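# Flip the toast in the pan with a turner

## Task

Use the steel turner (spatula) to flip the toast slice so it rests flat inside the frying pan with its browned side facing up; letting the slice fall or tip over from higher than about a finger's width may be judged a drop. Afterwards put the turner down on the table, away from the pan and the toast and not lying on the hot plate. The hand and arm may never make contact with the toast or the pan (handle included); any such contact ends the run as a failure. Neither the pan nor the hot plate is fixed, and at the end the pan has to sit level and centred on the hot plate. Everything must stay in place without the robot holding it, and nothing the robot is touching at the end may settle by more than a fingernail's width once released.

## Robot and tools

Robot: one arm carrying a five-finger right hand. Nothing may be knocked or placed off the table.

Frames: the scene frame has its origin on the table top under the arm base, +z up, and +y to the left when facing along +x. The base may be slightly tilted. Results report the hand point in this frame: end_effector_position in metres, end_effector_quat_wxyz, and linear and angular velocities (m/s, rad/s). At long reach the printed position can be a little off. The hand point sits 0.05 m in front of the palm, where the index pad meets the thumb tip in a pinch. Its own axes: +z runs along the straightened fingers (fingertips 0.06 to 0.07 m beyond it), +y points out of the palm, +x runs across the palm toward the little finger. Across the palm the hand extends 0.08 m on the little-finger side, and on the thumb side 0.02 m (thumb turned in front) up to 0.09 m. A wrist bracket on the little-finger side stands 0.03 m further out along +y and 0.11 m across; it can collide with things.

The 14-number row, used by both execute_actions and move: dx, dy, dz, rx, ry, rz, little, ring, middle, index, thumb_bend, thumb_turn, force_limit, speed, each between -1 and 1. The first six are an offset, not a pose: a displacement of the hand point expressed in its own axes, counted from the pose in the most recent result that showed it (before any such result in the scene, and for second and later calls in one reply, from where the robot actually is). Scale: 1.0 equals 0.6 m of travel or 180 degrees; rx, ry, rz form a single rotation vector. All zeros therefore means go back to that reference pose, not stay still. The last eight are absolute hand settings. Fingers and thumb_bend: +1 straight, -1 fully curled. thumb_turn: +1 beside the palm, -1 across in front of it. A pinch is near index -0.22, thumb_bend -0.75, thumb_turn -0.57. force_limit maps -1..+1 linearly to about 0..10 N at the fingertip (0..15 N for the two thumb motors) and only halts closing. speed maps -1..+1 to near zero..full, where full crosses a finger's range in 0.6 s; close at -0.9 or slower for a gentle grip. A motor only starts when its target changes by 0.01 or more, then locks on arrival or at the force limit; repeating the same numbers keeps a grip. A whole-hand wrap fits objects 0.035 to 0.08 m wide with the thumb turned in first.

execute_actions takes "actions": a list holding at most one item, plus optional "pictures" (boolean). An empty list just returns the state. An action item {"rows": [...], "steps": n} holds 1 to 15 rows and n from 1 to 15 control steps of 1/30 s (default 15); each row covers one step and the last one repeats. Every row is measured from the same reference pose, not from the row before. A wait item {"steps": n} with n up to 300 sends nothing and counts from the previous result, so thinking time is included. Per step the commanded pose is clipped to 100 mm and 16 degrees from the measured pose, and position wins over orientation when both cannot be met; large offsets need several calls.

move takes "target" (one row as above, same offset rule), optional "speed" (m/s, 0.002 to 0.5, default 0.25; rotation capped at twice that in rad/s) and optional "stop_force" (N, 9 to 40; not allowed in the first 0.2 s of the scene). It drives the hand point in a straight line for 0.5 to 10 s, ignoring obstacles, and may overshoot the requested speed near full reach. With stop_force the path halts when pushback along the target direction exceeds that value for two steps, then backs off two steps and holds; the press can briefly be double that. Use it only at very low speed for touching surfaces, do not rely on it for turning moves, and omit it when moving away from a surface. The result adds a "move:" line: done, contact, held, off_target, moving or fault, plus limits such as paced (pose clipped) or held (clearance check blocked steps), and the distance to target.

wait takes "seconds" (0 to 10). zoom_image takes "camera" (cam_head_left, cam_head_right, cam_high, cam_low, cam_wrist) and "region" [x0, y0, x1, y1] in pixels from the top-left, at most 504 by 504. show_instructions shows the reference images. finished_scene takes "scene" (1 or 2) and is final.

Other result lines: "pose unreachable" and HELD mark steps the clearance check altered or blocked; "Hand target" is the pose the controller is heading for; Wrist force and Wrist torque ([x y z], hand-point axes) are noisy (offset up to about 4 N, saturating near 50 N), pointing back into the arm when pressing; hand_measured, hand_stopped_by (moving, target, force, stalled, fault), hand_load_n (positive when pushed open; near zero means the grip was lost), hand_force_limit and hand_speed list six values in motor order. MOTOR HOT appears from 70 °C; at 85 °C an OVER-TEMPERATURE FAULT brakes the arm for minutes.

Avoid: the arm is stiff, so aiming even slightly into a firm surface can trigger a torque fault (wrist joints only take 26.3 N m, others 141 N m) or a 150 N force fault, each freezing the arm 10 s. Move slowly near the pan, never let hand or arm touch pan or toast, do not shove the pan off the hot plate, and lower the turner gently so nothing is dropped or slammed.

Each tool is called by a JSON object that holds its "fn" and its "kwargs".

Reference images:

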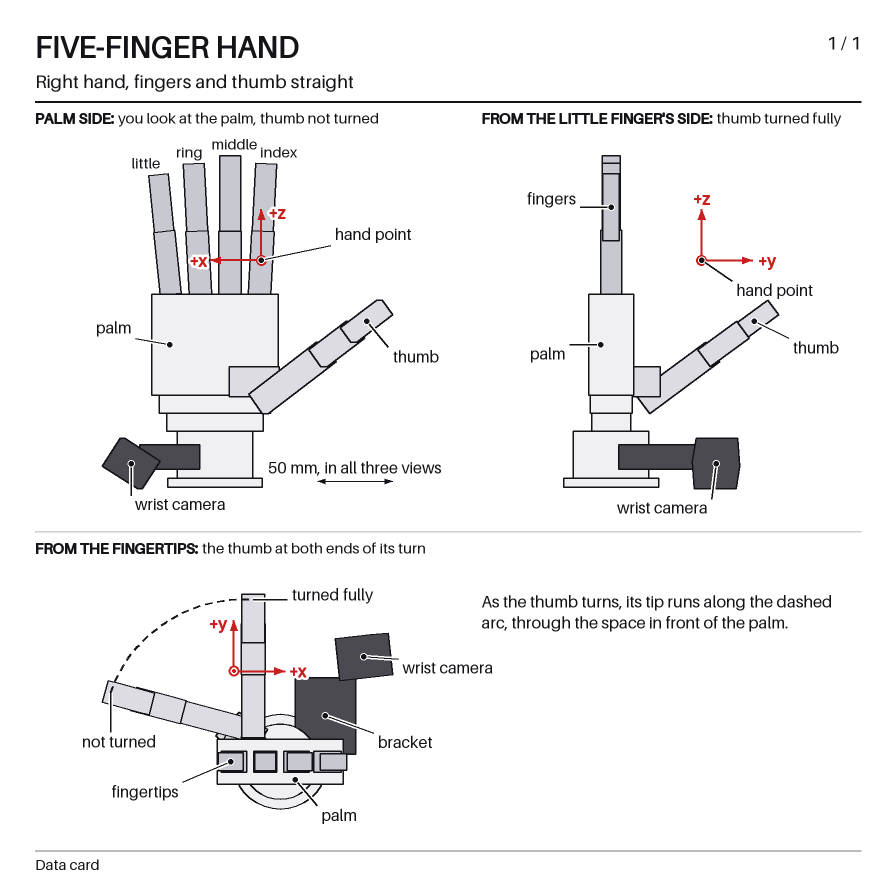

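## Session

{"fn": "execute_actions", "kwargs": {"actions": []}}

Scene clock: 0.00 s of 6003.00 s.
end_effector_position=(+0.7684, +0.2797, +0.2454) hand_measured=(+1.000, +1.000, +1.000, +1.000, +1.000, +1.000) hand_load_n=(+0.0, +0.0, +0.0, +0.0, +0.0, +0.0) hand_stopped_by=(target, target, target, target, target, target) hand_force_limit=0.00 hand_speed=-0.80 end_effector_quat_wxyz=(+0.415, -0.489, +0.766, -0.039) end_effector_velocity=(-0.000, +0.000, +0.000) end_effector_angular_velocity=(+0.001, +0.000, +0.001)
Joint positions: [-0.029 -0.443  1.05   0.148  1.337 -2.658]
Joint velocities: [ 0.     0.     0.    -0.    -0.001  0.   ]
Motor temperatures (°C, as the motors report them): [23 21 23 30 32 29]
Wrist force (N, on the end effector, along its own x y z axes, offset not removed): no reading
Wrist torque (N m, same axes, about the end effector's origin, offset not removed): no reading
Hand target: +0.768, +0.280, +0.245; +0.415, -0.489, +0.766, -0.039

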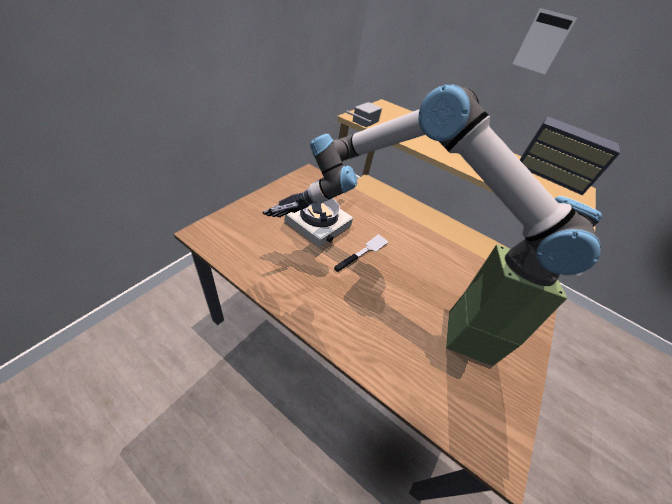

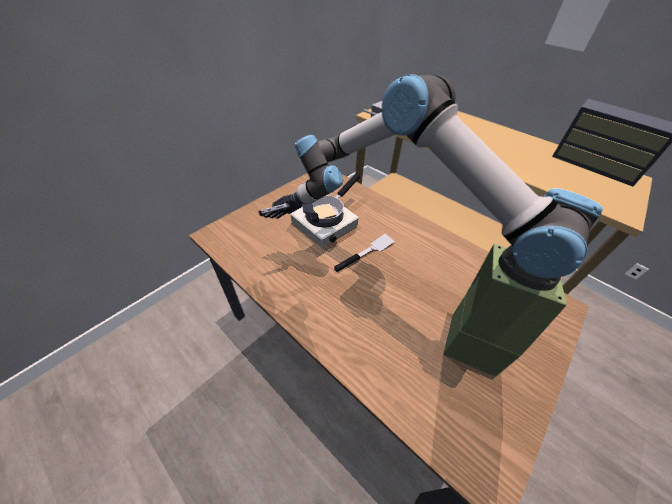

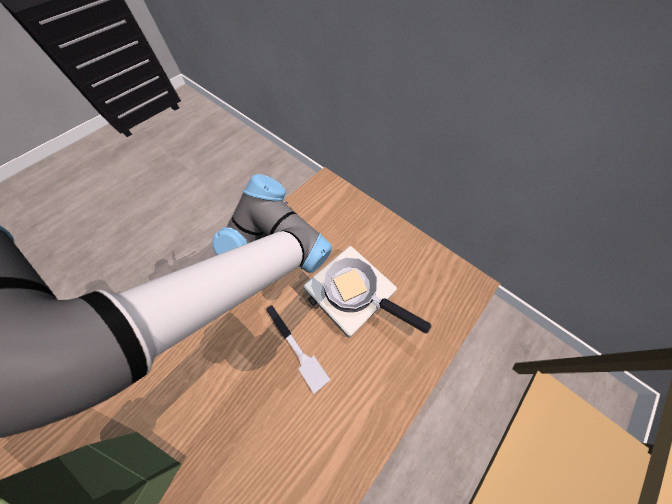

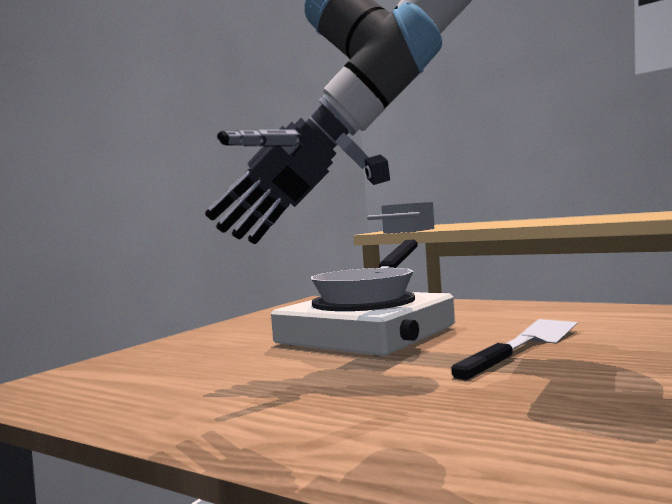

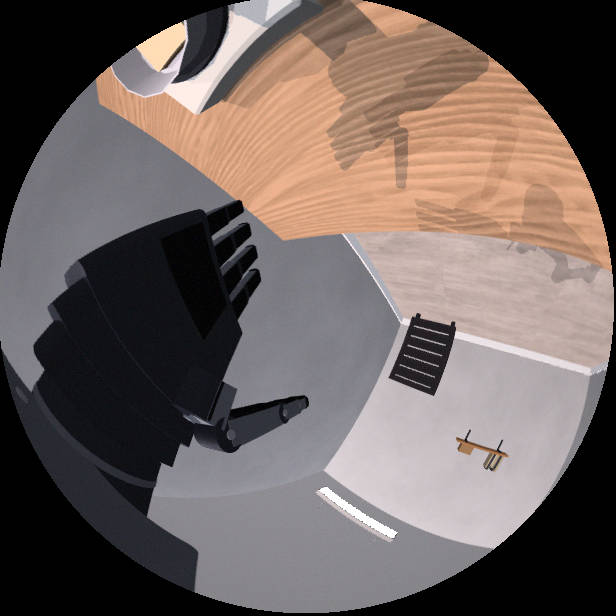

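{"fn": "zoom_image", "kwargs": {"camera": "cam_low", "region": [260, 220, 600, 400]}}

{"fn": "zoom_image", "kwargs": {"camera": "cam_high", "region": [240, 230, 450, 400]}}

{"fn": "zoom_image", "kwargs": {"camera": "cam_head_right", "region": [250, 160, 420, 290]}}

Region (260, 220, 600, 400) of cam_low's 672x504 image, scaled by 1.482, with more detail than that image has; it fills the top 267 rows of this view, and the rest is white.

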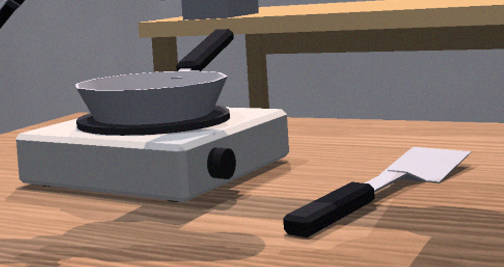

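Region (240, 230, 450, 400) of cam_high's 672x504 image, scaled by 2.400, with more detail than that image has; it fills the top 408 rows of this view, and the rest is white.

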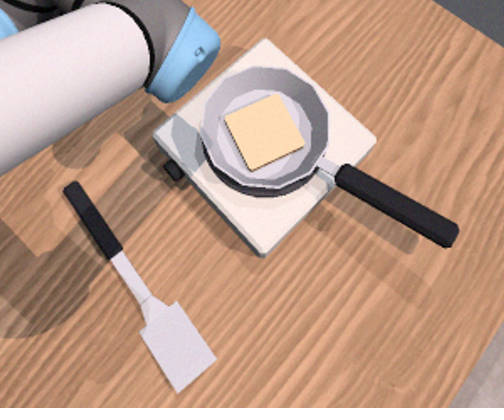

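Region (250, 160, 420, 290) of cam_head_right's 672x504 image, scaled by 2.965, with more detail than that image has; it fills the top 385 rows of this view, and the rest is white.

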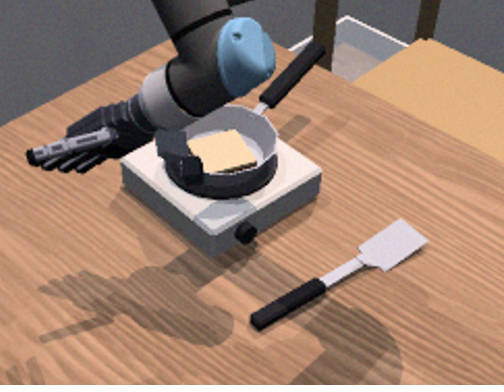

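{"fn": "move", "kwargs": {"target": [0.264,0.123,-0.215,0.113,0.162,-0.128,0.1,0.1,0.1,0.1,-0.3,-0.9,0.5,0.5]}}

Scene clock: 71.93 s of 6003.00 s.
end_effector_position=(+0.6008, +0.1497, +0.2006) hand_measured=(+0.100, +0.100, +0.100, +0.100, -0.300, -0.900) hand_load_n=(+0.0, +0.0, +0.0, +0.0, +0.0, +0.0) hand_stopped_by=(target, target, target, target, target, target) hand_force_limit=0.50 hand_speed=0.50 end_effector_quat_wxyz=(+0.274, -0.525, +0.715, -0.372) end_effector_velocity=(-0.002, -0.002, -0.001) end_effector_angular_velocity=(-0.010, -0.006, -0.003)
Joint positions: [ 0.045 -0.722  1.825 -0.536  1.981 -3.043]
Joint velocities: [ 0.001 -0.     0.011 -0.019  0.008 -0.007]
Motor temperatures (°C, as the motors report them): [23 21 23 30 32 29]
Wrist force (N, on the end effector, along its own x y z axes, offset not removed): [-2.3 2.5 2.5]
Wrist torque (N m, same axes, about the end effector's origin, offset not removed): [0.27 0.34 -0.20]
Hand target: +0.601, +0.150, +0.201; +0.274, -0.525, +0.715, -0.373
Off the commanded pose: 0.000 m, 0 deg.
After step 90, 66.87 s passed at rest.
move: done

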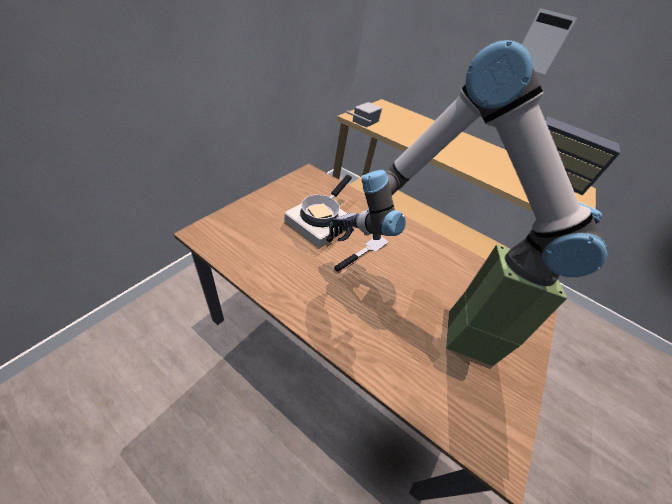

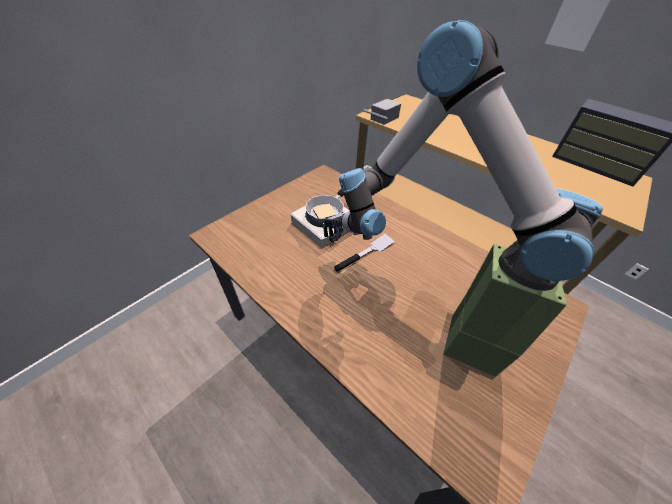

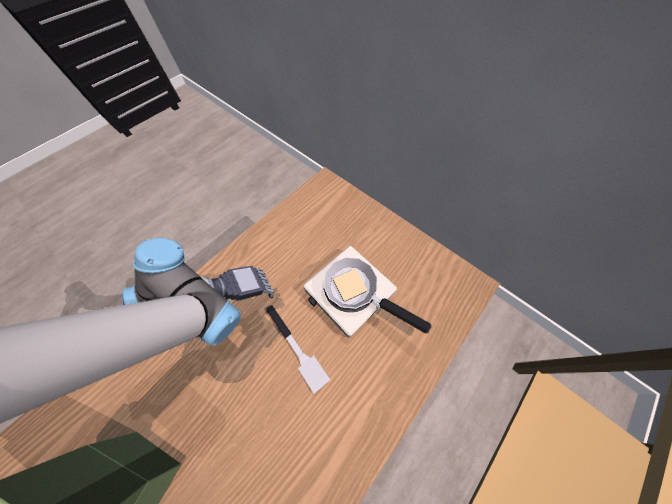

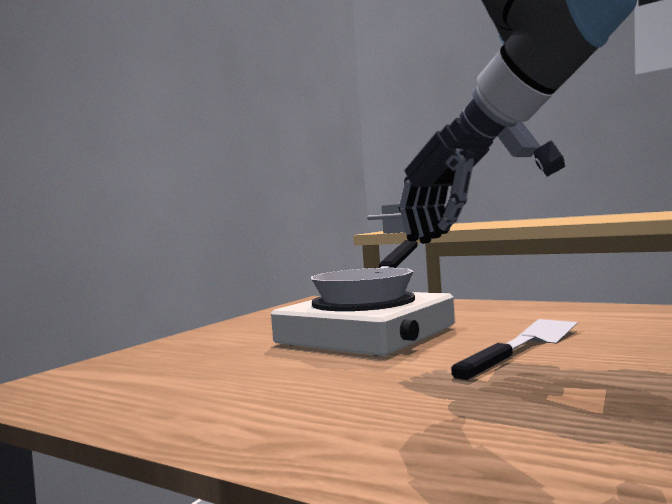

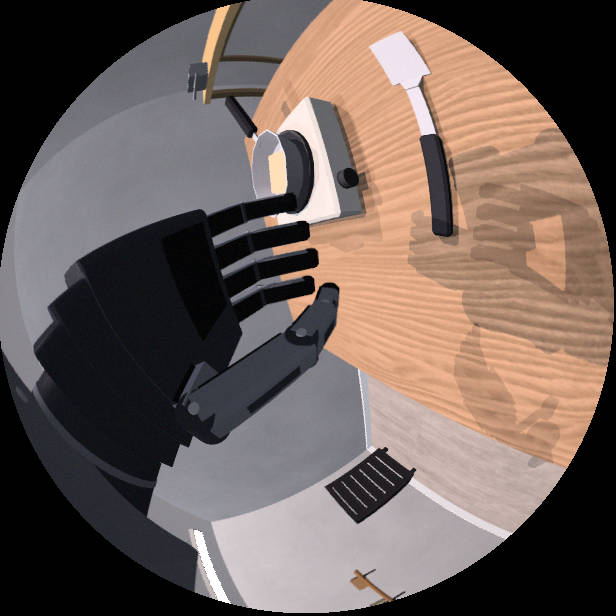

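{"fn": "move", "kwargs": {"target": [0.12,0.164,0.115,0,0,0,0.1,0.1,0.1,0.1,-0.3,-0.9,0.5,0.5]}}

Scene clock: 75.63 s of 6003.00 s.
end_effector_position=(+0.5794, +0.0809, +0.0808) hand_measured=(+0.100, +0.100, +0.100, +0.100, -0.300, -0.900) hand_load_n=(+0.0, +0.0, +0.0, +0.0, +0.0, +0.0) hand_stopped_by=(target, target, target, target, target, target) hand_force_limit=0.50 hand_speed=0.50 end_effector_quat_wxyz=(+0.274, -0.525, +0.715, -0.372) end_effector_velocity=(+0.000, -0.001, -0.002) end_effector_angular_velocity=(+0.001, -0.001, +0.001)
Joint positions: [-0.161 -0.511  1.878 -0.836  1.806 -3.157]
Joint velocities: [-0.004  0.005 -0.002 -0.004 -0.005 -0.001]
Motor temperatures (°C, as the motors report them): [23 21 23 30 32 29]
Wrist force (N, on the end effector, along its own x y z axes, offset not removed): [-3.1 -0.3 2.0]
Wrist torque (N m, same axes, about the end effector's origin, offset not removed): [-0.08 0.42 -0.05]
Hand target: +0.579, +0.081, +0.081; +0.274, -0.525, +0.715, -0.372
Off the commanded pose: 0.000 m, 0 deg.
move: done

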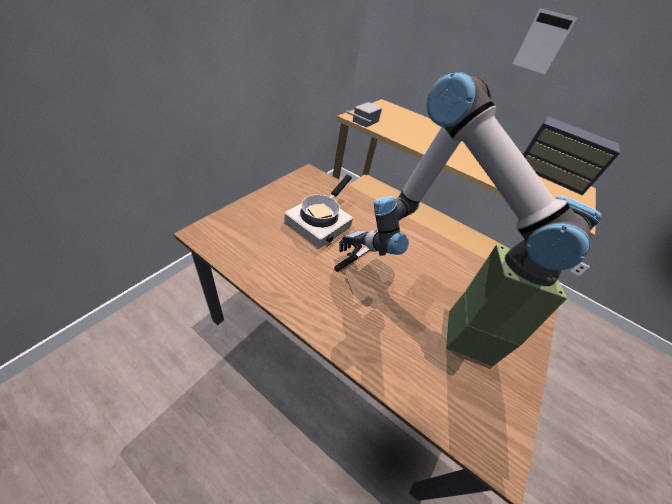

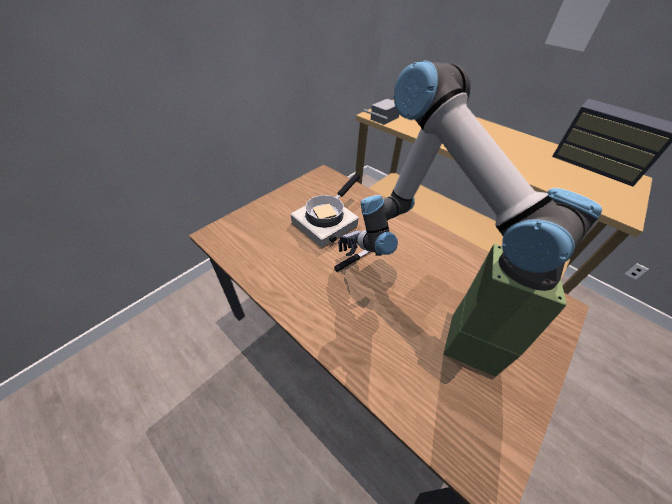

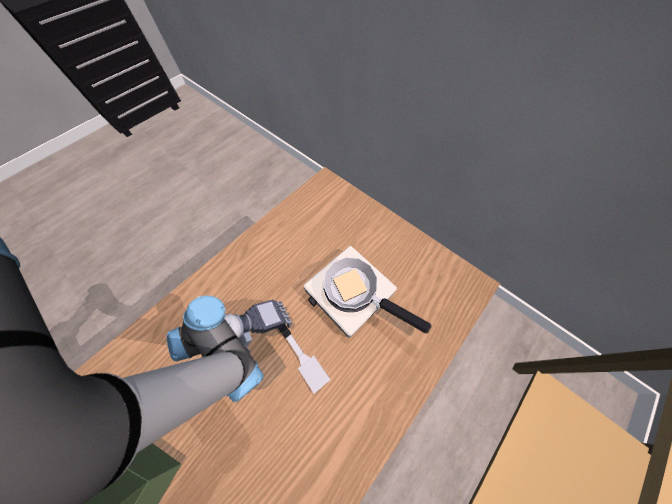

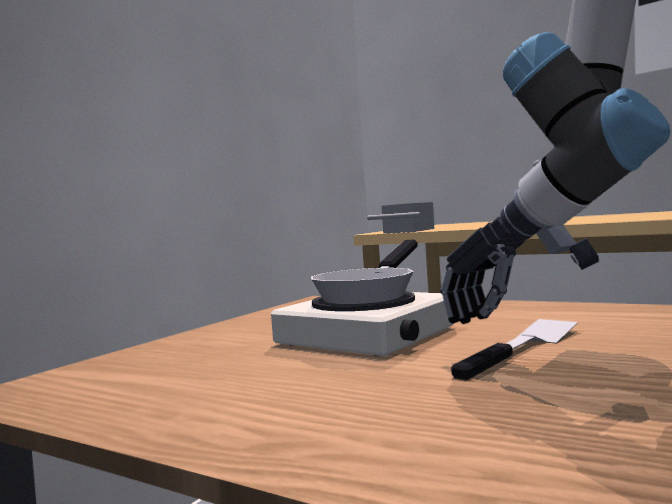

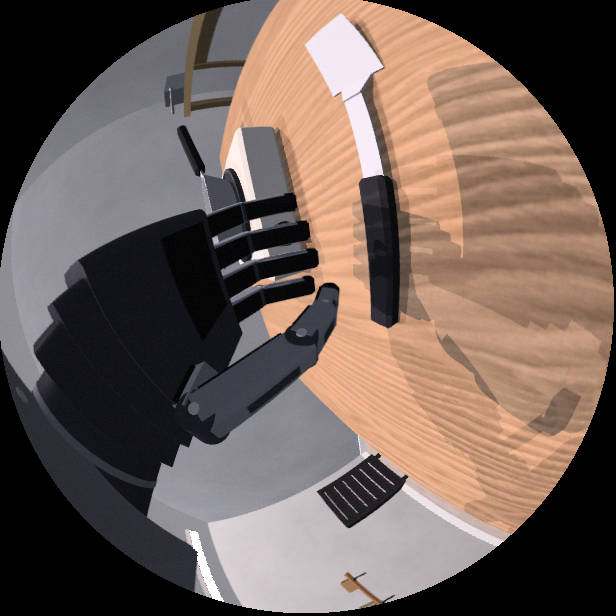

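{"fn": "zoom_image", "kwargs": {"camera": "cam_low", "region": [420, 220, 620, 390]}}

{"fn": "zoom_image", "kwargs": {"camera": "cam_head_left", "region": [320, 215, 410, 285]}}

{"fn": "zoom_image", "kwargs": {"camera": "cam_high", "region": [220, 280, 350, 400]}}

Region (420, 220, 620, 390) of cam_low's 672x504 image, scaled by 2.520, with more detail than that image has; it fills the top 428 rows of this view, and the rest is white.

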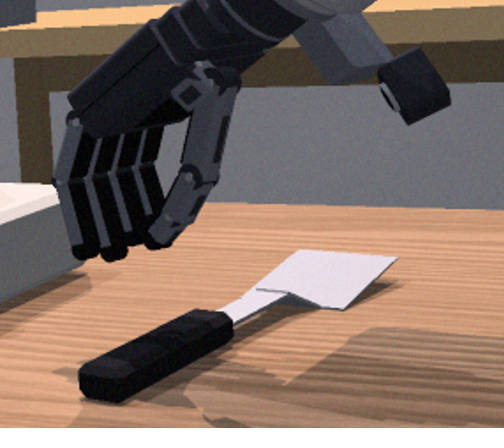

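Region (320, 215, 410, 285) of cam_head_left's 672x504 image, scaled by 5.600, with more detail than that image has.

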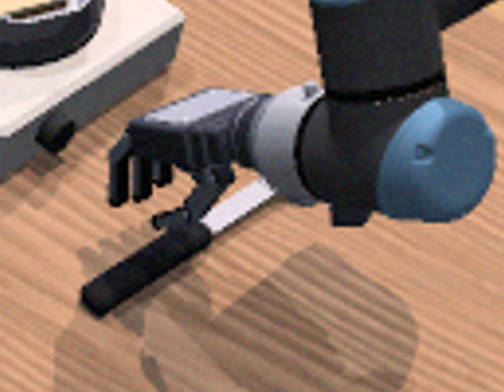

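Region (220, 280, 350, 400) of cam_high's 672x504 image, scaled by 3.877, with more detail than that image has; it fills the top 465 rows of this view, and the rest is white.

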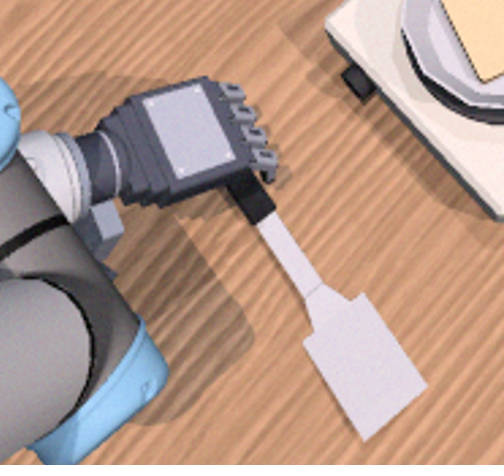

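{"fn": "move", "kwargs": {"target": [0.0,0.038,0.027,0.05,0,0,0.1,0.1,0.1,0.1,-0.3,-1,0.5,0.5], "speed": 0.1}}

{"fn": "zoom_image", "kwargs": {"camera": "cam_low", "region": [420, 250, 580, 390]}}

{"fn": "zoom_image", "kwargs": {"camera": "cam_head_left", "region": [320, 225, 390, 285]}}

Scene clock: 90.50 s of 6003.00 s.
end_effector_position=(+0.5796, +0.0807, +0.0531) hand_measured=(+0.100, +0.100, +0.100, +0.100, -0.300, -1.000) hand_load_n=(+0.0, +0.0, +0.0, +0.0, +0.0, +0.0) hand_stopped_by=(target, target, target, target, target, target) hand_force_limit=0.50 hand_speed=0.50 end_effector_quat_wxyz=(+0.314, -0.502, +0.684, -0.427) end_effector_velocity=(+0.000, -0.000, -0.002) end_effector_angular_velocity=(-0.005, -0.012, +0.001)
Joint positions: [-0.17  -0.397  1.919 -1.152  1.792 -3.197]
Joint velocities: [-0.002  0.01   0.001 -0.024 -0.002 -0.005]
Motor temperatures (°C, as the motors report them): [23 21 23 30 32 29]
Wrist force (N, on the end effector, along its own x y z axes, offset not removed): [-1.2 -0.1 2.7]
Wrist torque (N m, same axes, about the end effector's origin, offset not removed): [0.03 0.22 -0.03]
Hand target: +0.580, +0.081, +0.053; +0.314, -0.502, +0.683, -0.427
Off the commanded pose: 0.000 m, 0 deg.
After step 90, 10.67 s passed at rest.
move: done

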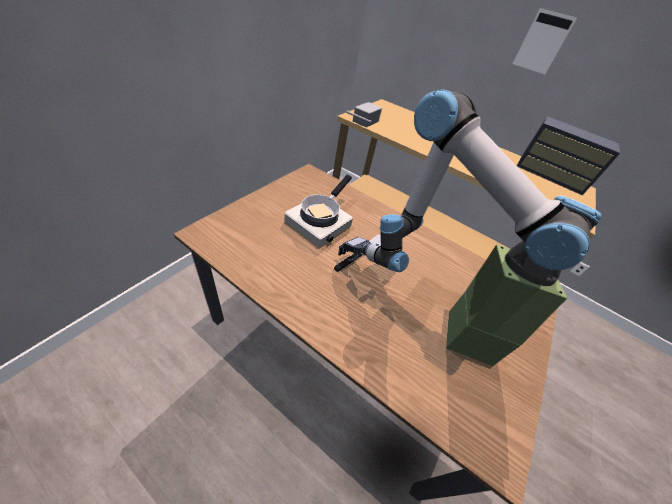

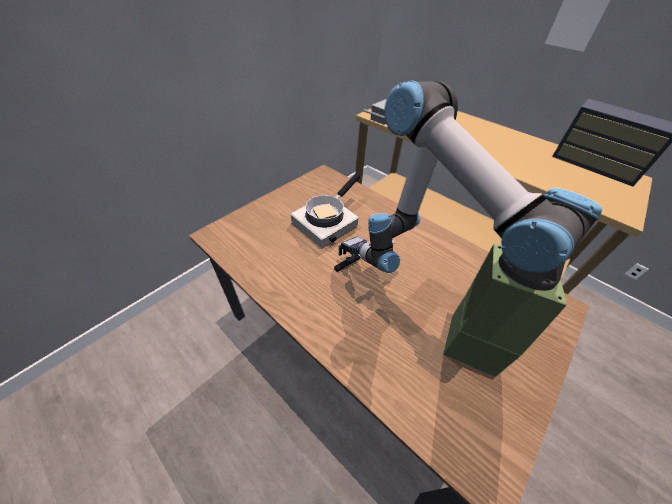

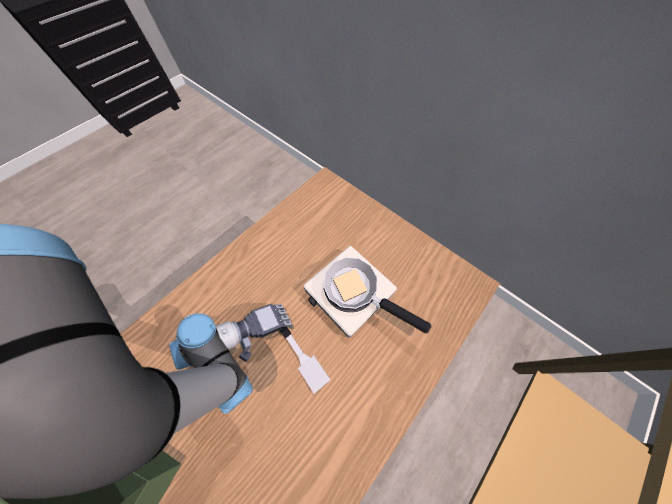

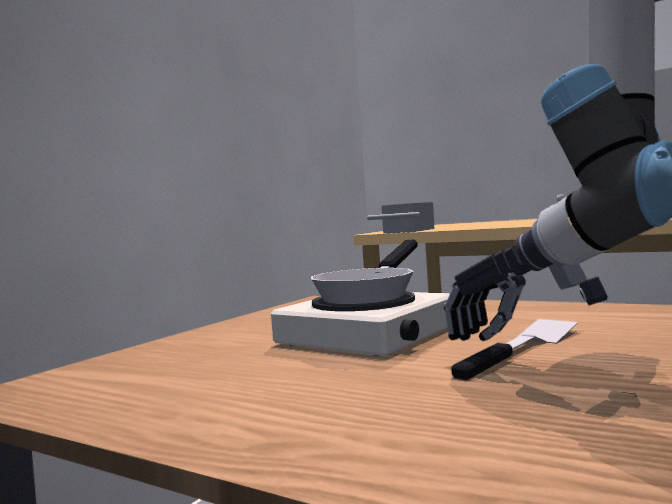

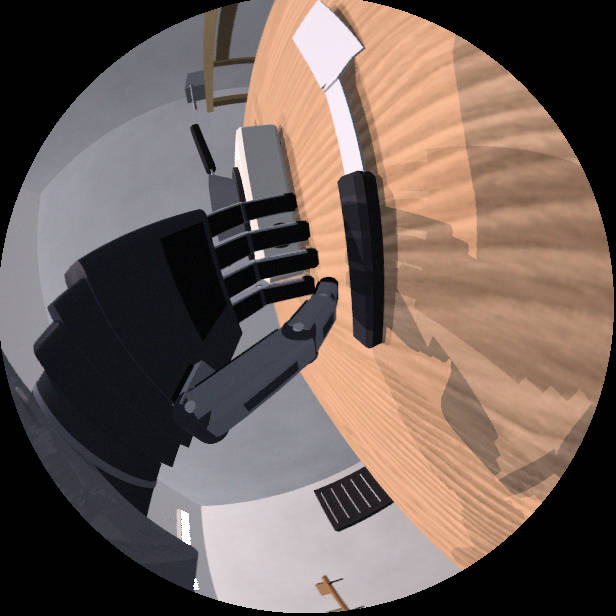

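Region (420, 250, 580, 390) of cam_low's 672x504 image, scaled by 3.150, with more detail than that image has; it fills the top 441 rows of this view, and the rest is white.

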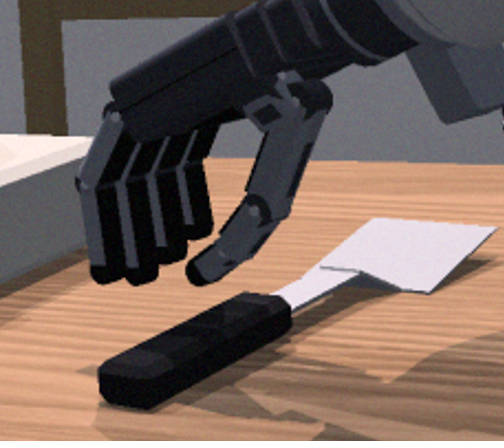

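Region (320, 225, 390, 285) of cam_head_left's 672x504 image, scaled by 7.200, with more detail than that image has; it fills the top 432 rows of this view, and the rest is white.

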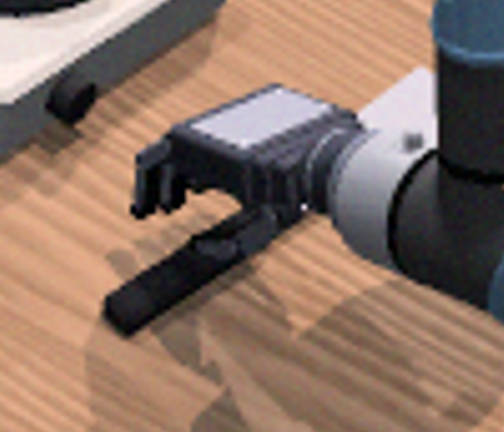

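{"fn": "move", "kwargs": {"target": [0.0,0.032,-0.04,0,0,0,0.2,0.2,0.2,0.2,-0.3,-1,0.5,0.5], "speed": 0.1}}

{"fn": "zoom_image", "kwargs": {"camera": "cam_low", "region": [420, 250, 580, 390]}}

{"fn": "zoom_image", "kwargs": {"camera": "cam_head_left", "region": [320, 225, 390, 285]}}

Scene clock: 100.10 s of 6003.00 s.
end_effector_position=(+0.5513, +0.0896, +0.0464) hand_measured=(+0.200, +0.200, +0.200, +0.200, -0.300, -1.000) hand_load_n=(+0.0, +0.0, +0.0, +0.0, +0.0, +0.0) hand_stopped_by=(target, target, target, target, target, target) hand_force_limit=0.50 hand_speed=0.50 end_effector_quat_wxyz=(+0.314, -0.502, +0.684, -0.427) end_effector_velocity=(-0.002, +0.001, -0.000) end_effector_angular_velocity=(-0.000, -0.000, -0.000)
Joint positions: [-0.158 -0.374  1.975 -1.229  1.803 -3.193]
Joint velocities: [ 0.001  0.002  0.004 -0.007  0.001  0.001]
Motor temperatures (°C, as the motors report them): [23 21 23 30 32 29]
Wrist force (N, on the end effector, along its own x y z axes, offset not removed): [-1.5 -2.6 2.4]
Wrist torque (N m, same axes, about the end effector's origin, offset not removed): [-0.59 0.30 -0.16]
Hand target: +0.551, +0.090, +0.046; +0.314, -0.502, +0.684, -0.427
Off the commanded pose: 0.000 m, 0 deg.
After step 90, 5.70 s passed at rest.
move: done

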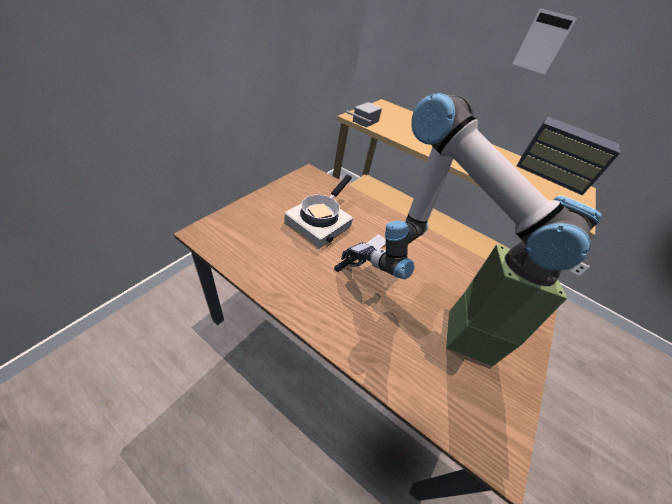

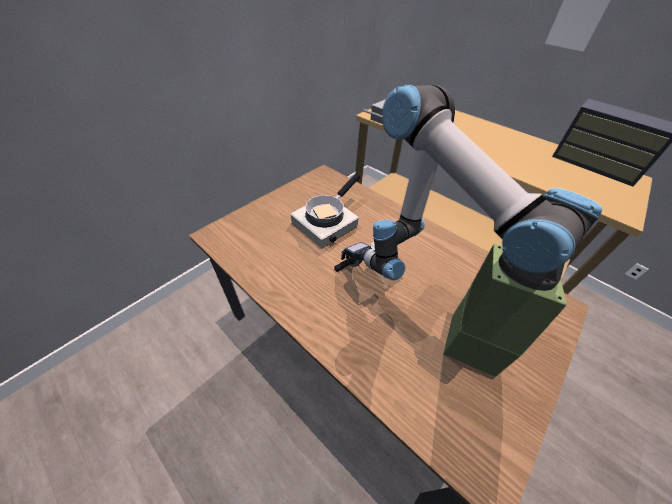

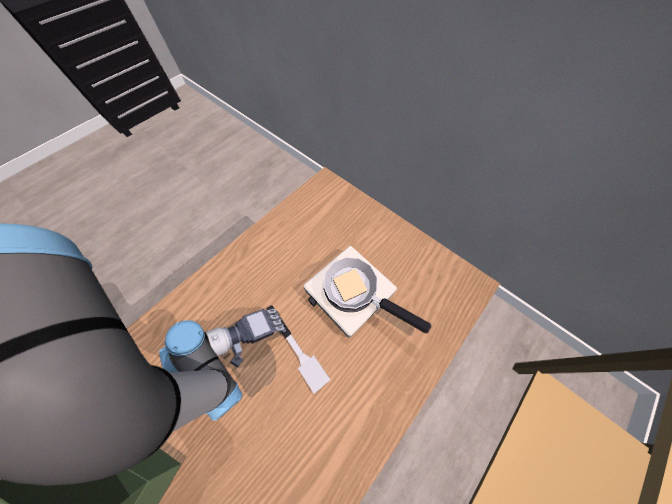

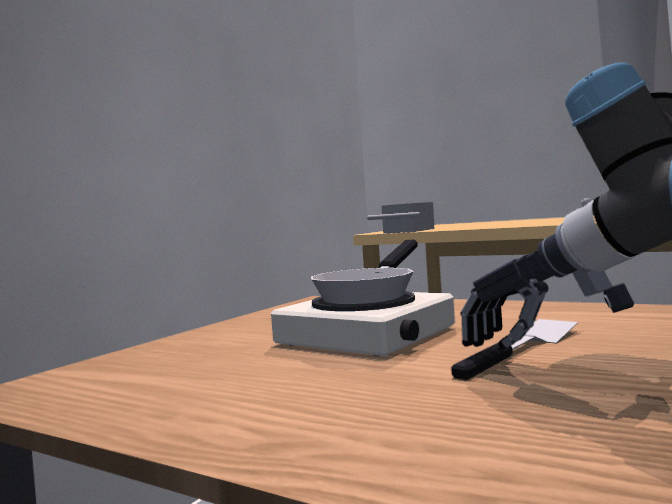

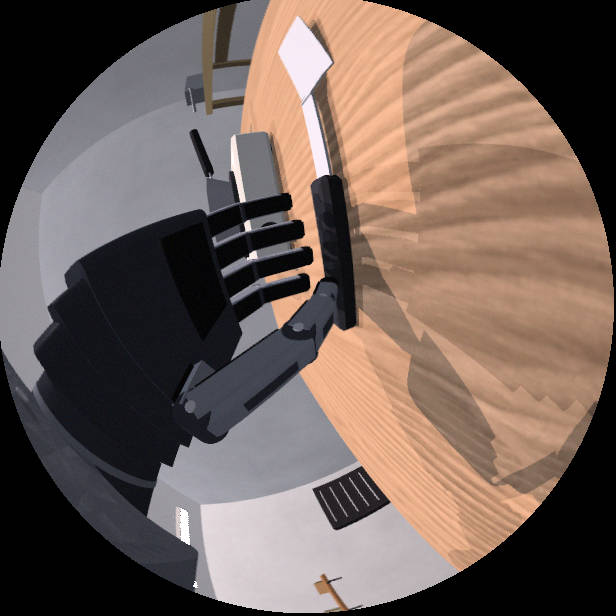

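Region (420, 250, 580, 390) of cam_low's 672x504 image, scaled by 3.150, with more detail than that image has; it fills the top 441 rows of this view, and the rest is white.

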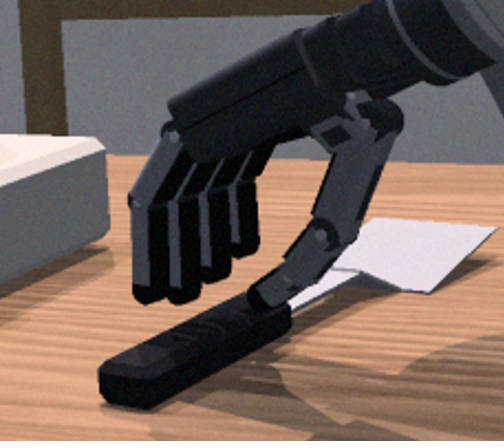

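Region (320, 225, 390, 285) of cam_head_left's 672x504 image, scaled by 7.200, with more detail than that image has; it fills the top 432 rows of this view, and the rest is white.

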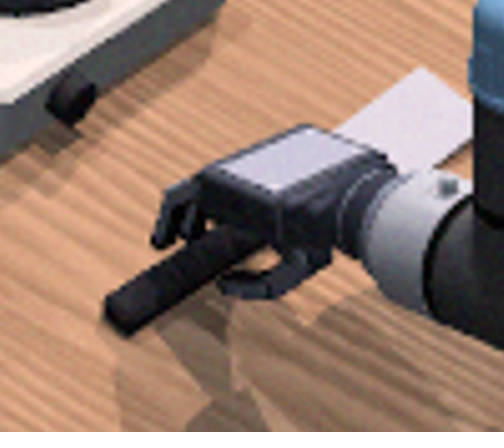

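{"fn": "move", "kwargs": {"target": [0.0,0.0085,0.028,0,0,0,0.25,0.25,0.25,0.25,-0.3,-1,0.5,0.5], "speed": 0.05}}

{"fn": "zoom_image", "kwargs": {"camera": "cam_low", "region": [420, 250, 580, 390]}}

{"fn": "zoom_image", "kwargs": {"camera": "cam_head_left", "region": [320, 225, 390, 285]}}

Scene clock: 109.30 s of 6003.00 s.
end_effector_position=(+0.5633, +0.0858, +0.0347) hand_measured=(+0.250, +0.250, +0.250, +0.250, -0.300, -1.000) hand_load_n=(+0.0, +0.0, +0.0, +0.0, +0.0, +0.0) hand_stopped_by=(target, target, target, target, target, target) hand_force_limit=0.50 hand_speed=0.50 end_effector_quat_wxyz=(+0.314, -0.502, +0.684, -0.427) end_effector_velocity=(+0.002, -0.000, -0.002) end_effector_angular_velocity=(+0.000, -0.000, +0.000)
Joint positions: [-0.169 -0.348  1.929 -1.211  1.793 -3.197]
Joint velocities: [-0.001  0.004 -0.008  0.003 -0.002 -0.001]
Motor temperatures (°C, as the motors report them): [23 21 23 30 32 29]
Wrist force (N, on the end effector, along its own x y z axes, offset not removed): [-1.2 3.0 2.3]
Wrist torque (N m, same axes, about the end effector's origin, offset not removed): [0.37 0.16 0.11]
Hand target: +0.564, +0.086, +0.034; +0.314, -0.502, +0.684, -0.427
Off the commanded pose: 0.000 m, 0 deg.
After step 90, 5.37 s passed at rest.
move: done

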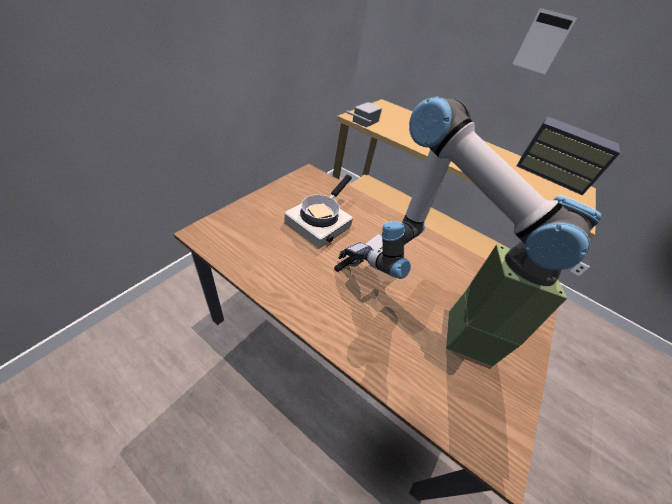

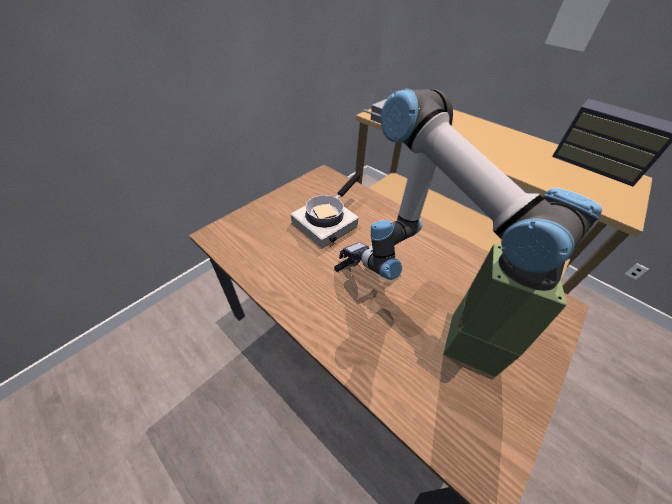

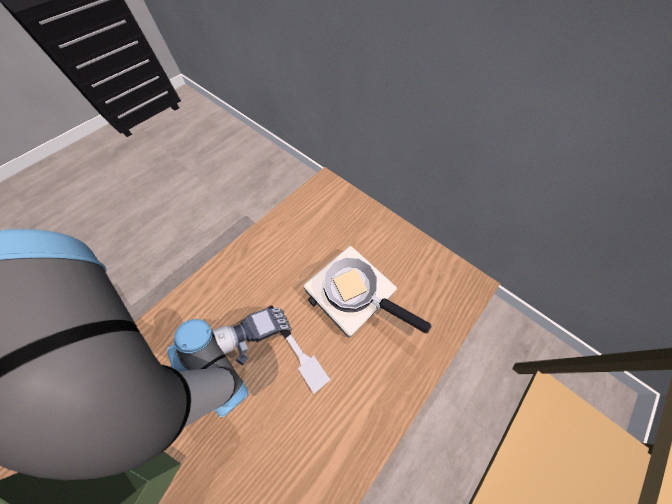

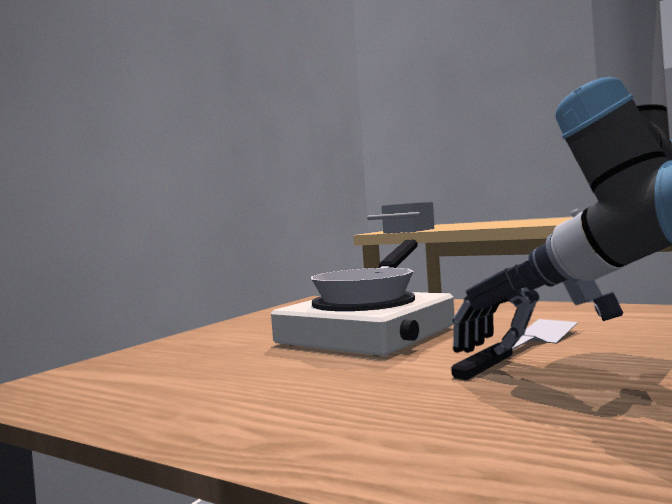

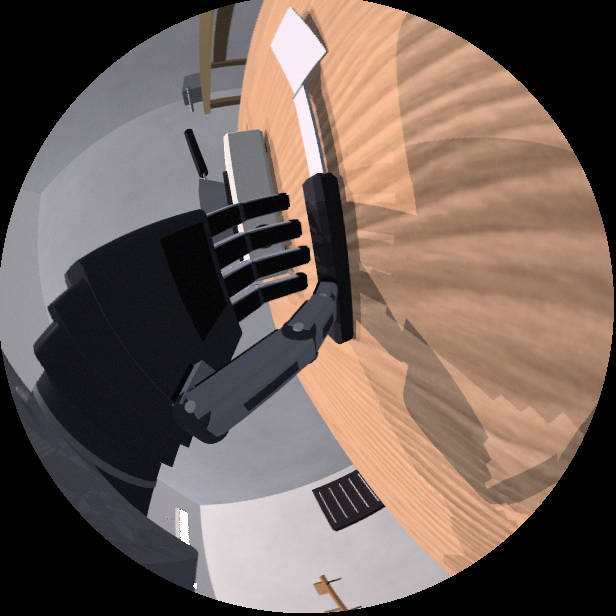

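Region (420, 250, 580, 390) of cam_low's 672x504 image, scaled by 3.150, with more detail than that image has; it fills the top 441 rows of this view, and the rest is white.

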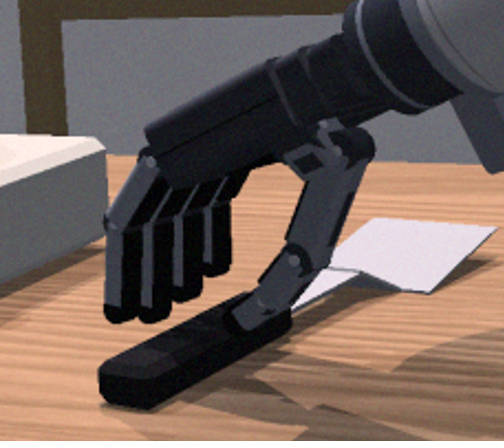

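Region (320, 225, 390, 285) of cam_head_left's 672x504 image, scaled by 7.200, with more detail than that image has; it fills the top 432 rows of this view, and the rest is white.

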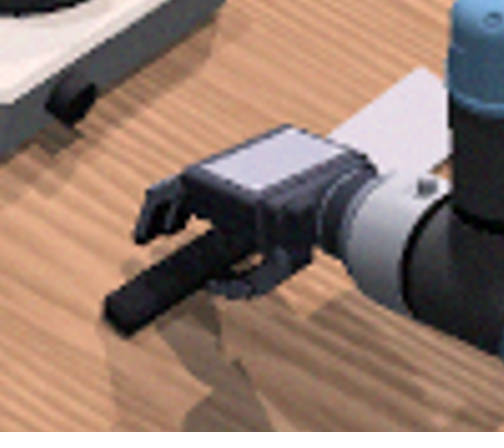

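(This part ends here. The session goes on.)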